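# Push a square block flush against a flat board

## Task

Slide the square block and the board (both flat pieces) until one full edge of the block rests flush along an edge or end of the board, with one block corner matching one board corner. Lifting either piece off the table, gripping either piece, or holding either one alone between both grippers counts as failure; tipping a piece over is allowed. Both pieces must finish lying flat on the table, touching nothing fixed, and stay arranged without the robot holding them. Afterwards release and move the grippers away.

## Robot and tools

Robot: two arms, left_arm and right_arm, each with a parallel gripper. All poses are in one shared scene frame: origin on the table top midway between the arms, +x out over the table, +z up, left_arm on the +y side. The arm names do not refer to image sides. Positions are in metres, orientations are quaternions written w first (qw, qx, qy, qz).

Gripper geometry: fingers point along the gripper's +z axis and open/close along its y axis. The reported end_effector_position sits between the finger pads when closed, roughly 2 cm behind the fingertips; closing pushes the tips about 10 mm further along +z. Opening runs from -1 (closed) to +1 (fully open, 0.084 m). grip_measured in results uses that same scale. For pushing, a closed or partly closed gripper makes a usable paddle; never clamp a piece.

execute_actions takes "actions", a list holding one item or nothing. An empty list is a look: it just returns state. An item with "rows" (1 to 15 rows) and optional "steps" (1 to 15, default 15, each step 1/30 s) is an action; each row is used for one step and the last row repeats to fill the count. An item with only "steps" (up to 300) is a wait counted from the previous result, reply time included. Optional "pictures" boolean controls camera images (on by default). Each row is 16 numbers, always for both arms: left_arm x, y, z, qw, qx, qy, qz, opening, then right_arm in the same 8-number order. x, y, z and quaternion are absolute target poses for that gripper's end_effector_position and end_effector_quat_wxyz, not offsets. A row is refused (nothing sent) if any target lies over 0.6 m from the arm's last reported position along any of its gripper axes. Each control step also clips the commanded pose to within 70 mm and 16 degrees of the measured one, so long reaches may need several calls; after an action an arm only continues to its last clipped pose. To keep an arm still, repeat its earlier pose and quaternion exactly rather than the drifted reported one.

move takes "target": one 16-number row in the same layout (absolute poses for both arms) and optional "speed" in m/s, 0.002 to 0.5, default 0.25 (turning up to twice that in rad/s). Both grippers travel straight lines ending together, 0.5 to 10 s long; if longer, they stop at 10 s short of target. Openings are applied at the start. Paths ignore obstacles and the other arm; grippers lag and may overshoot speed near full arm extension. Faster moves and targets set farther beyond a contact hit and press harder, so approach pieces slowly and aim only a little past the contact point. The result adds a "move:" line with the ending (done, off_target, moving, held, fault), any limits (paced = pose clipped; held = some steps blocked, after which the arm may jump fast), and each gripper's distance to its target.

wait takes "seconds" (0 to 10) and lets the scene run without new commands.

zoom_image takes "camera" (cam_head_left, cam_head_right, cam_left_wrist, cam_right_wrist) and "region" [x0, y0, x1, y1] in pixels, top-left origin, at most 504 by 504; images are 896x504. show_instructions shows reference images. finished_scene takes "scene" (1 or 2), ends and grades that scene irreversibly.

Result lines: the state line lists per arm the gripper position, quaternion and velocities; printed positions can be off, more at long reach. "pose unreachable" means the clearance check altered or blocked that arm's command; HELD marks steps where a row was not sent. A "Hand target" line gives the pose the controller is driving toward. MOTOR HOT warns from 65 °C; at 80 °C an OVER-TEMPERATURE FAULT brakes the arm. A TORQUE FAULT (joint load limits: waist and shoulder 53.4, elbow 44.5, forearm roll 24, wrist pitch and wrist roll 16.9 N m) stops the arm, backs the joint off and holds 10 s.

Avoid: grasping or lifting either piece, pressing hard into the table or pieces, letting the arms collide or press on each other, knocking anything off the table. Loose objects may occasionally get a brief push from outside, so check the final layout before finishing, then open, retreat the grippers and call finished_scene.

Each tool is called after "Call:" as name(argument=value, ...) on one line, values as JSON.

Reference images:

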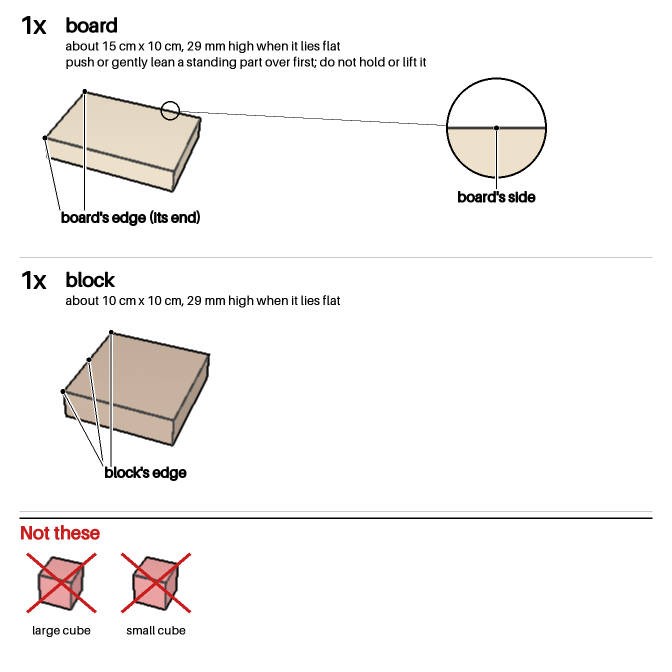

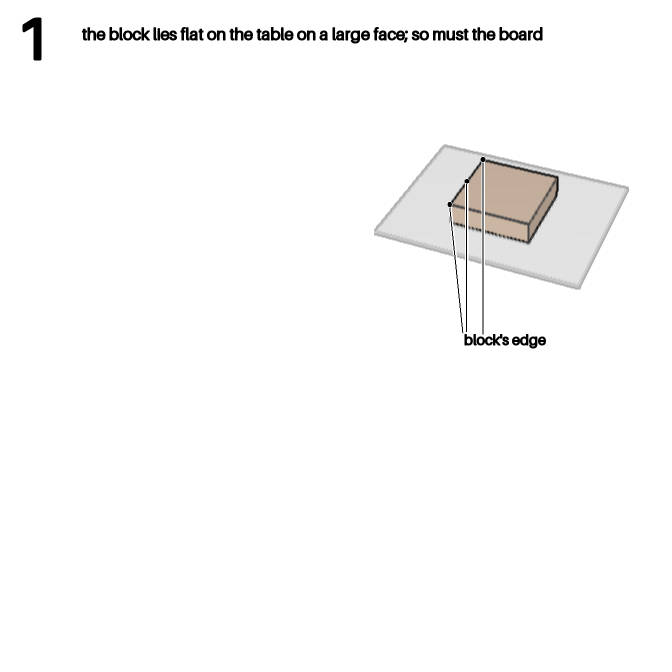

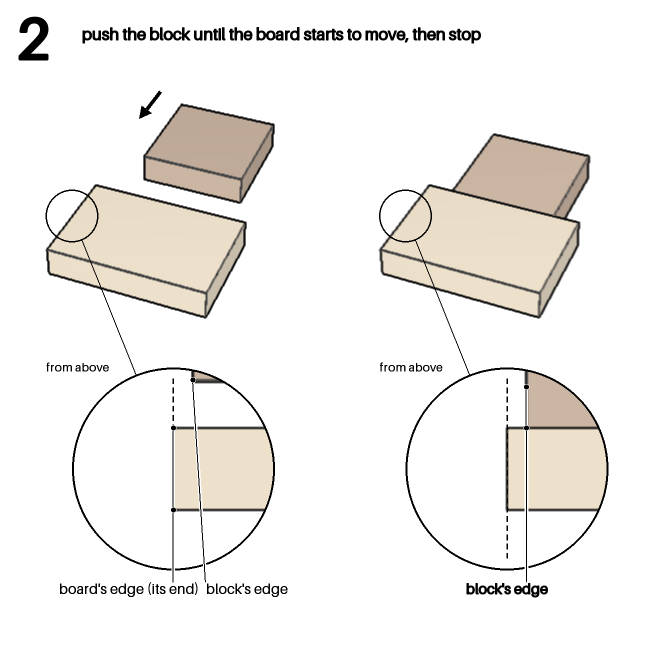

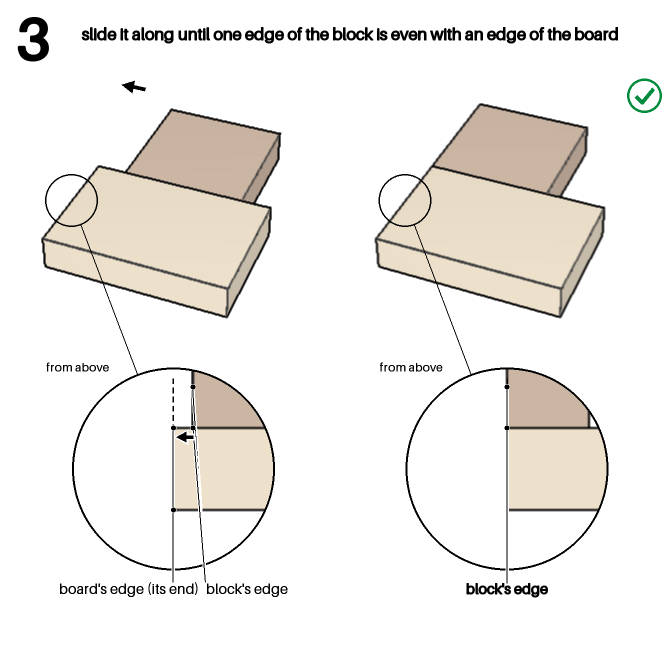

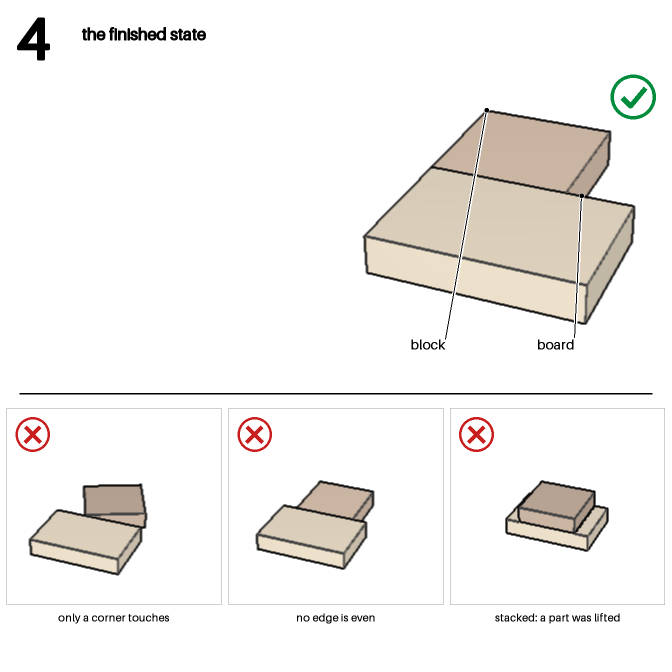

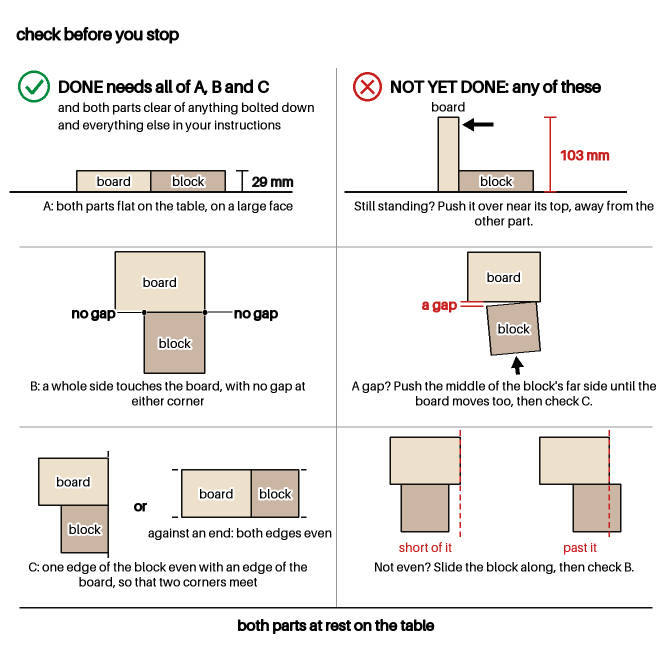

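## Session

Call:
execute_actions(actions=[])

Scene clock: 0.00 s of 4267.00 s.
left_arm: end_effector_position=(+0.8130, -0.1517, +0.2507) grip_measured=+1.00 end_effector_quat_wxyz=(+0.464, -0.085, +0.780, -0.411) end_effector_velocity=(+0.000, +0.001, +0.001) end_effector_angular_velocity=(+0.000, +0.000, +0.001) | right_arm: end_effector_position=(+0.2060, -0.1984, +0.1731) grip_measured=+1.00 end_effector_quat_wxyz=(+0.732, +0.656, -0.155, -0.099) end_effector_velocity=(+0.000, -0.000, -0.000) end_effector_angular_velocity=(-0.000, -0.001, -0.001)
Joint positions: left_arm=[-0.612 -1.305 -2.177  3.029 -0.468 -0.744  0.084] | right_arm=[ 0.936 -0.992 -0.988 -0.307 -1.659  1.67   0.084]
Joint velocities: left_arm=[ 0.001  0.002  0.001  0.     0.001 -0.    -0.   ] | right_arm=[-0.001 -0.     0.     0.     0.     0.001  0.   ]
Hand target (left_arm): +0.813, -0.152, +0.251; +0.464, -0.085, +0.780, -0.411
Hand target (right_arm): +0.206, -0.198, +0.173; +0.732, +0.656, -0.155, -0.099

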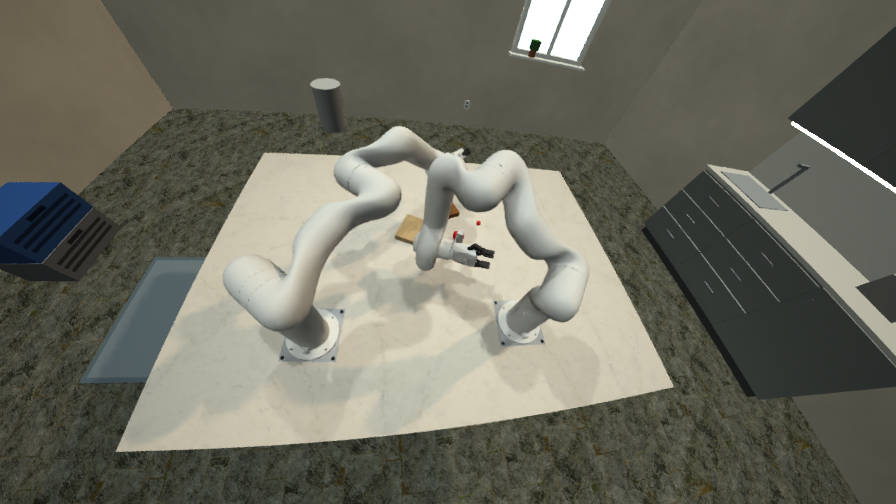

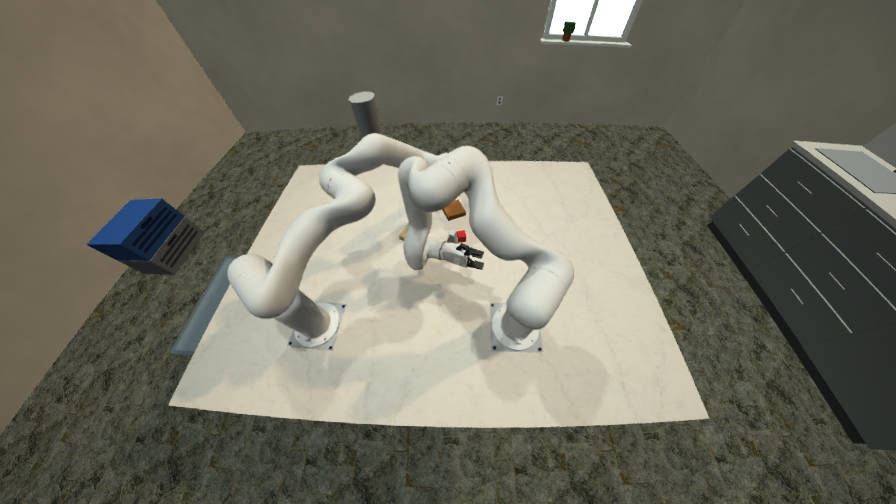

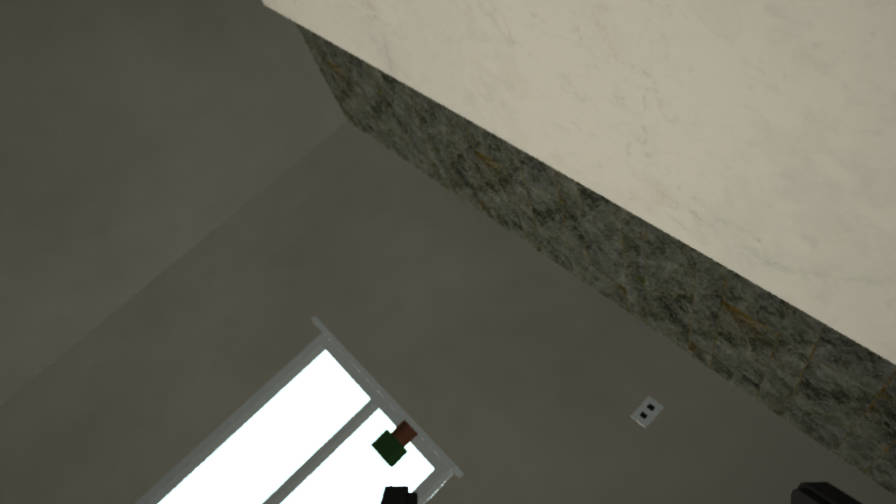

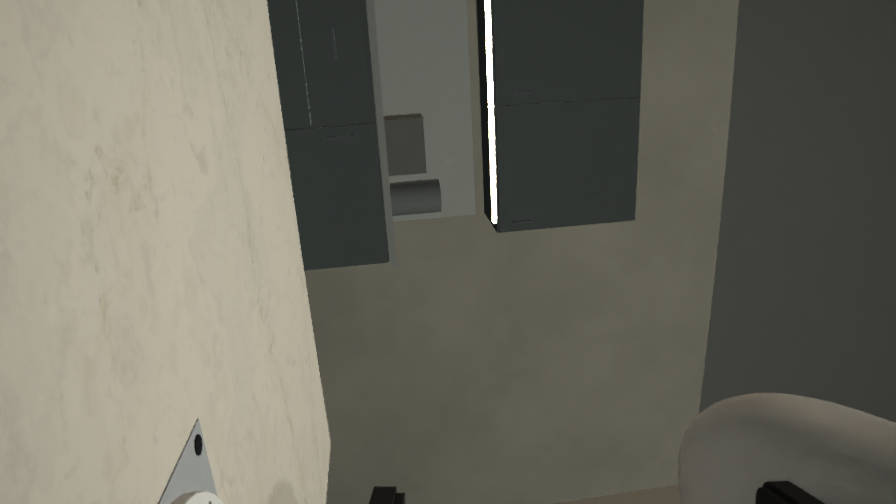

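Call:
move(target=[0.55,0.35,0.35,0,0,1,0,1,0.35,-0.3,0.4,0,1,0,0,1])

Call:
move(target=[0.4,0.45,0.35,0,0,1,0,1,0.42,-0.08,0.5,0,1,0,0,1])

Scene clock: 9.47 s of 4267.00 s.
left_arm: end_effector_position=(+0.5499, +0.3489, +0.3486) grip_measured=+1.00 end_effector_quat_wxyz=(+0.001, -0.000, +1.000, +0.001) end_effector_velocity=(-0.001, +0.002, +0.001) end_effector_angular_velocity=(+0.003, +0.002, -0.001) | right_arm: end_effector_position=(+0.3486, -0.3004, +0.3989) grip_measured=+1.00 end_effector_quat_wxyz=(+0.000, +1.000, +0.000, -0.000) end_effector_velocity=(-0.000, -0.000, +0.001) end_effector_angular_velocity=(+0.009, +0.002, +0.002)
Joint positions: left_arm=[-0.177 -0.372 -1.302  3.145  0.929 -0.236  0.084] | right_arm=[ 0.156  0.223 -0.784 -0.    -1.008  0.118  0.084]
Joint velocities: left_arm=[0.002 0.001 0.    0.003 0.004 0.001 0.   ] | right_arm=[-0.007 -0.    -0.002  0.011 -0.003 -0.015  0.   ]
Hand target (left_arm): +0.550, +0.349, +0.349; +0.001, -0.000, +1.000, +0.001
Hand target (right_arm): +0.349, -0.300, +0.399; -0.000, +1.000, +0.000, -0.000
Off the commanded pose (left_arm): 0.002 m, 0 deg.
Off the commanded pose (right_arm): 0.002 m, 0 deg.
After step 90, 2.50 s passed at rest.
move: done; limits=paced

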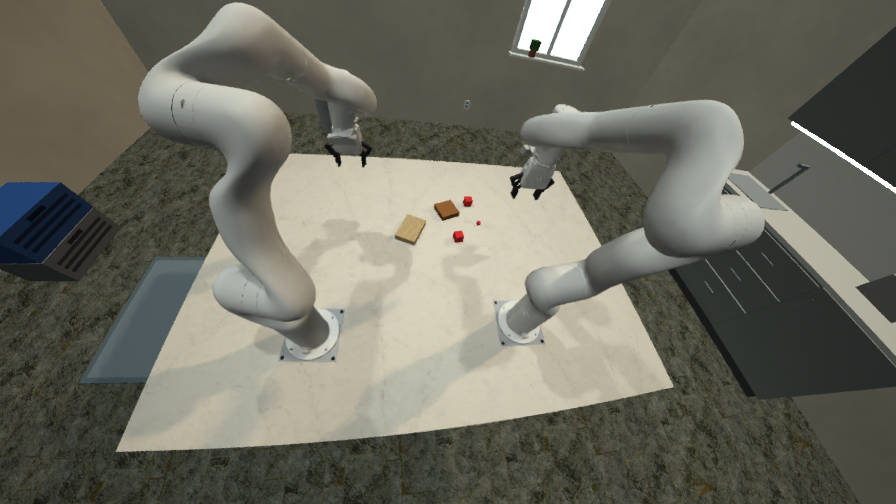

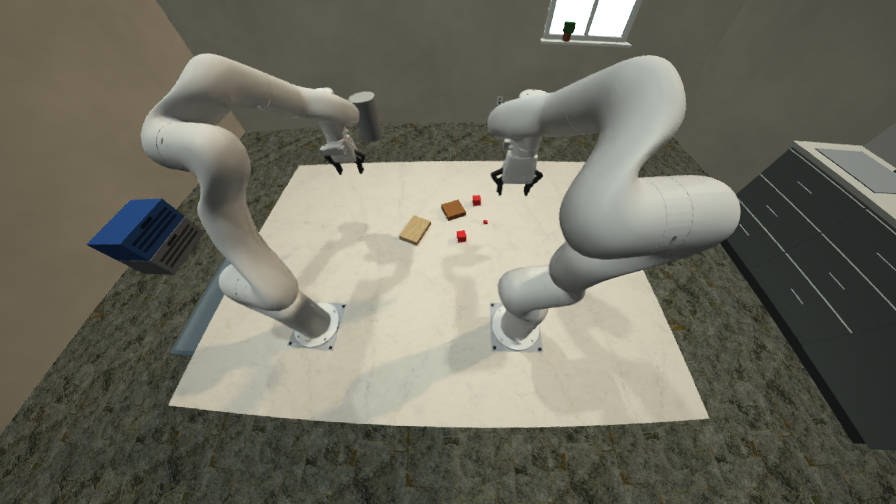

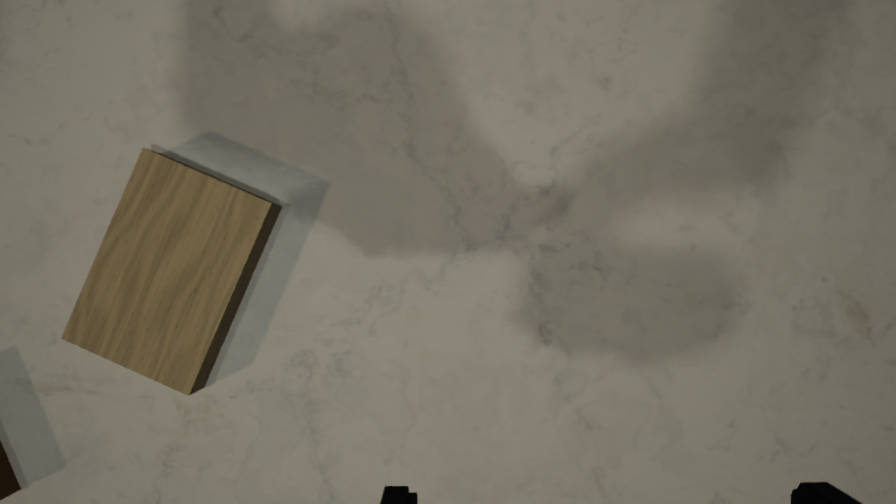

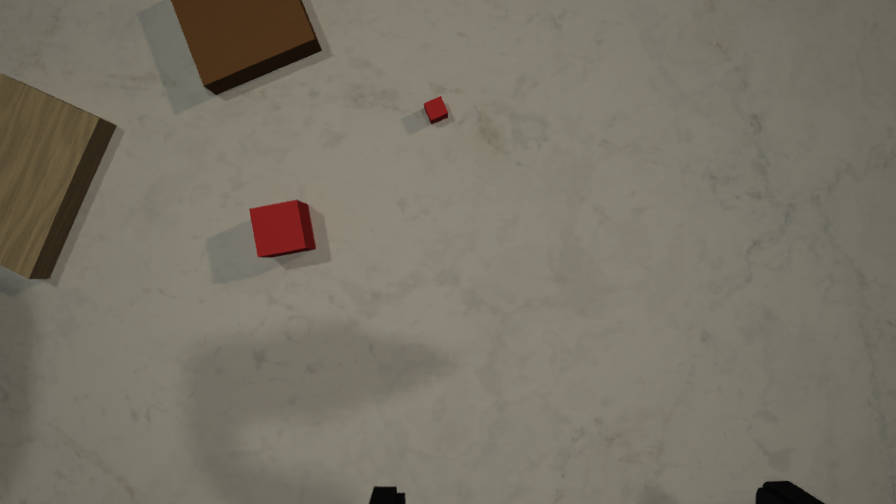

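Scene clock: 11.07 s of 4267.00 s.
left_arm: end_effector_position=(+0.4002, +0.4499, +0.3498) grip_measured=+1.00 end_effector_quat_wxyz=(+0.000, -0.000, +1.000, +0.000) end_effector_velocity=(-0.002, +0.001, +0.001) end_effector_angular_velocity=(+0.001, -0.001, -0.000) | right_arm: end_effector_position=(+0.4205, -0.0807, +0.4999) grip_measured=+1.00 end_effector_quat_wxyz=(+0.001, +1.000, -0.000, +0.001) end_effector_velocity=(+0.001, +0.002, +0.001) end_effector_angular_velocity=(-0.001, +0.000, +0.000)
Joint positions: left_arm=[-0.02   0.034 -0.838  3.143  0.871 -0.077  0.084] | right_arm=[ 0.592 -0.117 -1.334 -0.002 -1.217  0.555  0.084]
Joint velocities: left_arm=[ 0.002  0.008  0.005  0.001  0.002  0.002 -0.   ] | right_arm=[ 0.003 -0.005 -0.008 -0.001 -0.003  0.003  0.   ]
Hand target (left_arm): +0.400, +0.450, +0.350; +0.000, -0.000, +1.000, +0.000
Hand target (right_arm): +0.421, -0.080, +0.500; +0.001, +1.000, -0.000, +0.001
Off the commanded pose (left_arm): 0.000 m, 0 deg.
Off the commanded pose (right_arm): 0.001 m, 0 deg.
move: done

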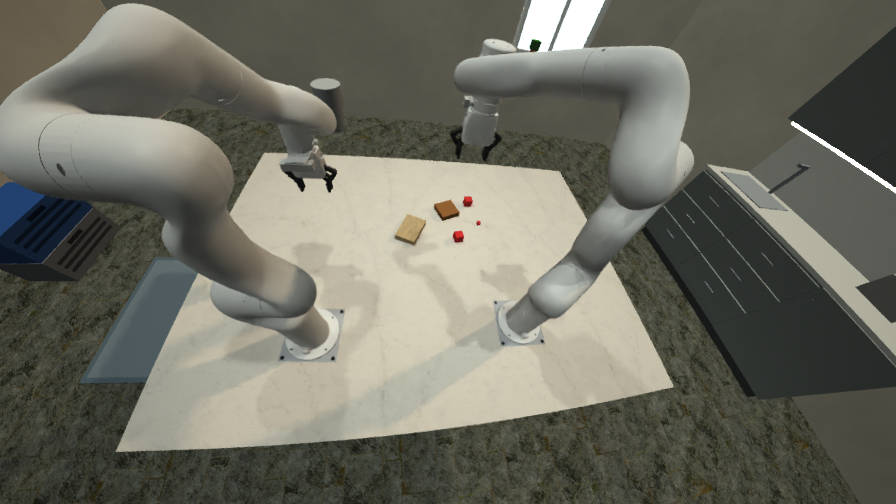

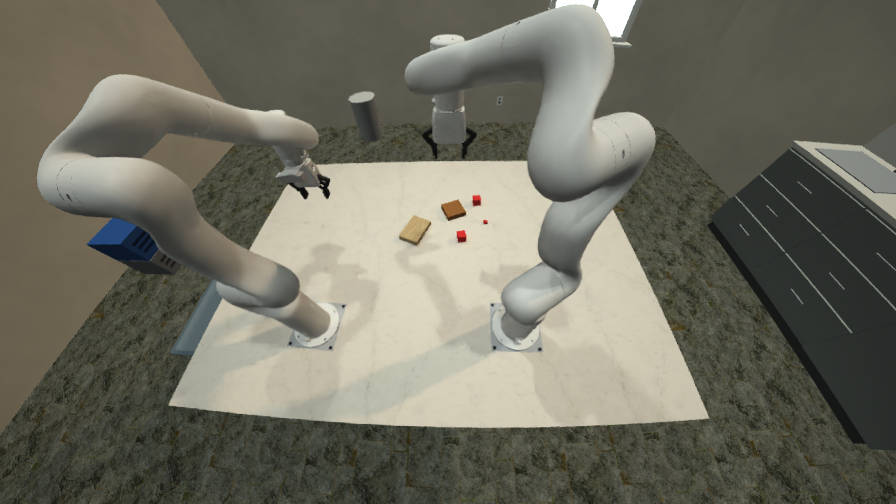

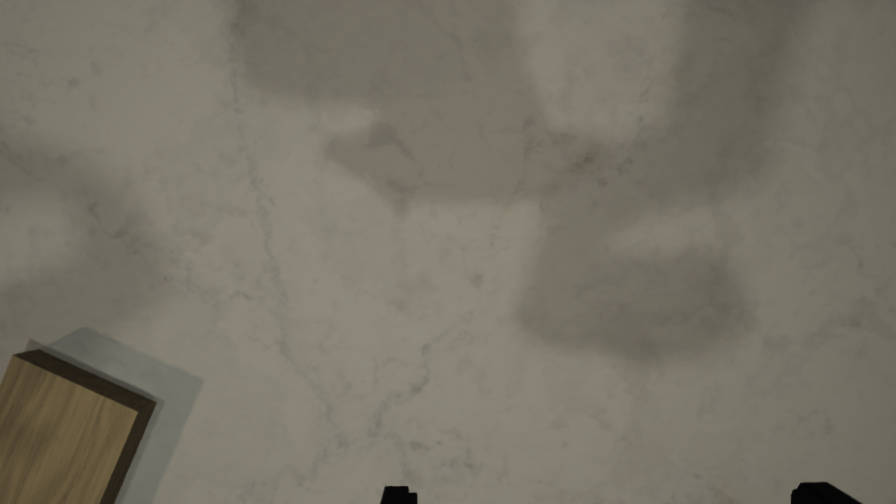

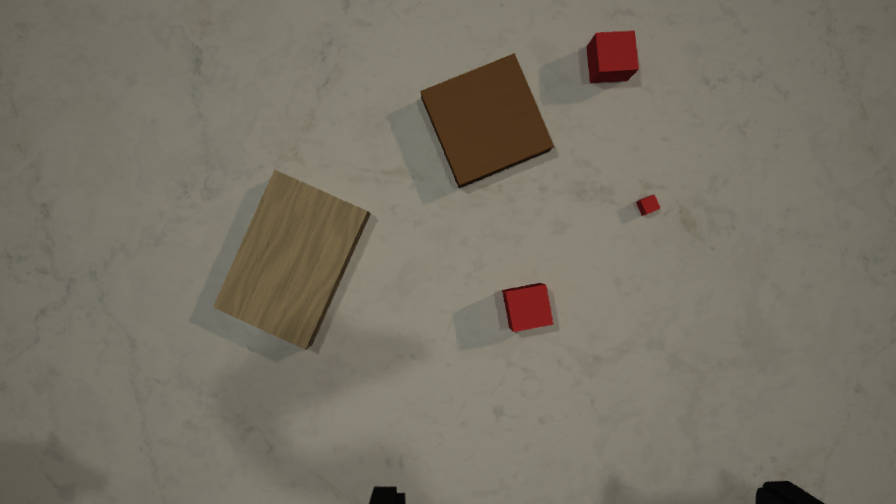

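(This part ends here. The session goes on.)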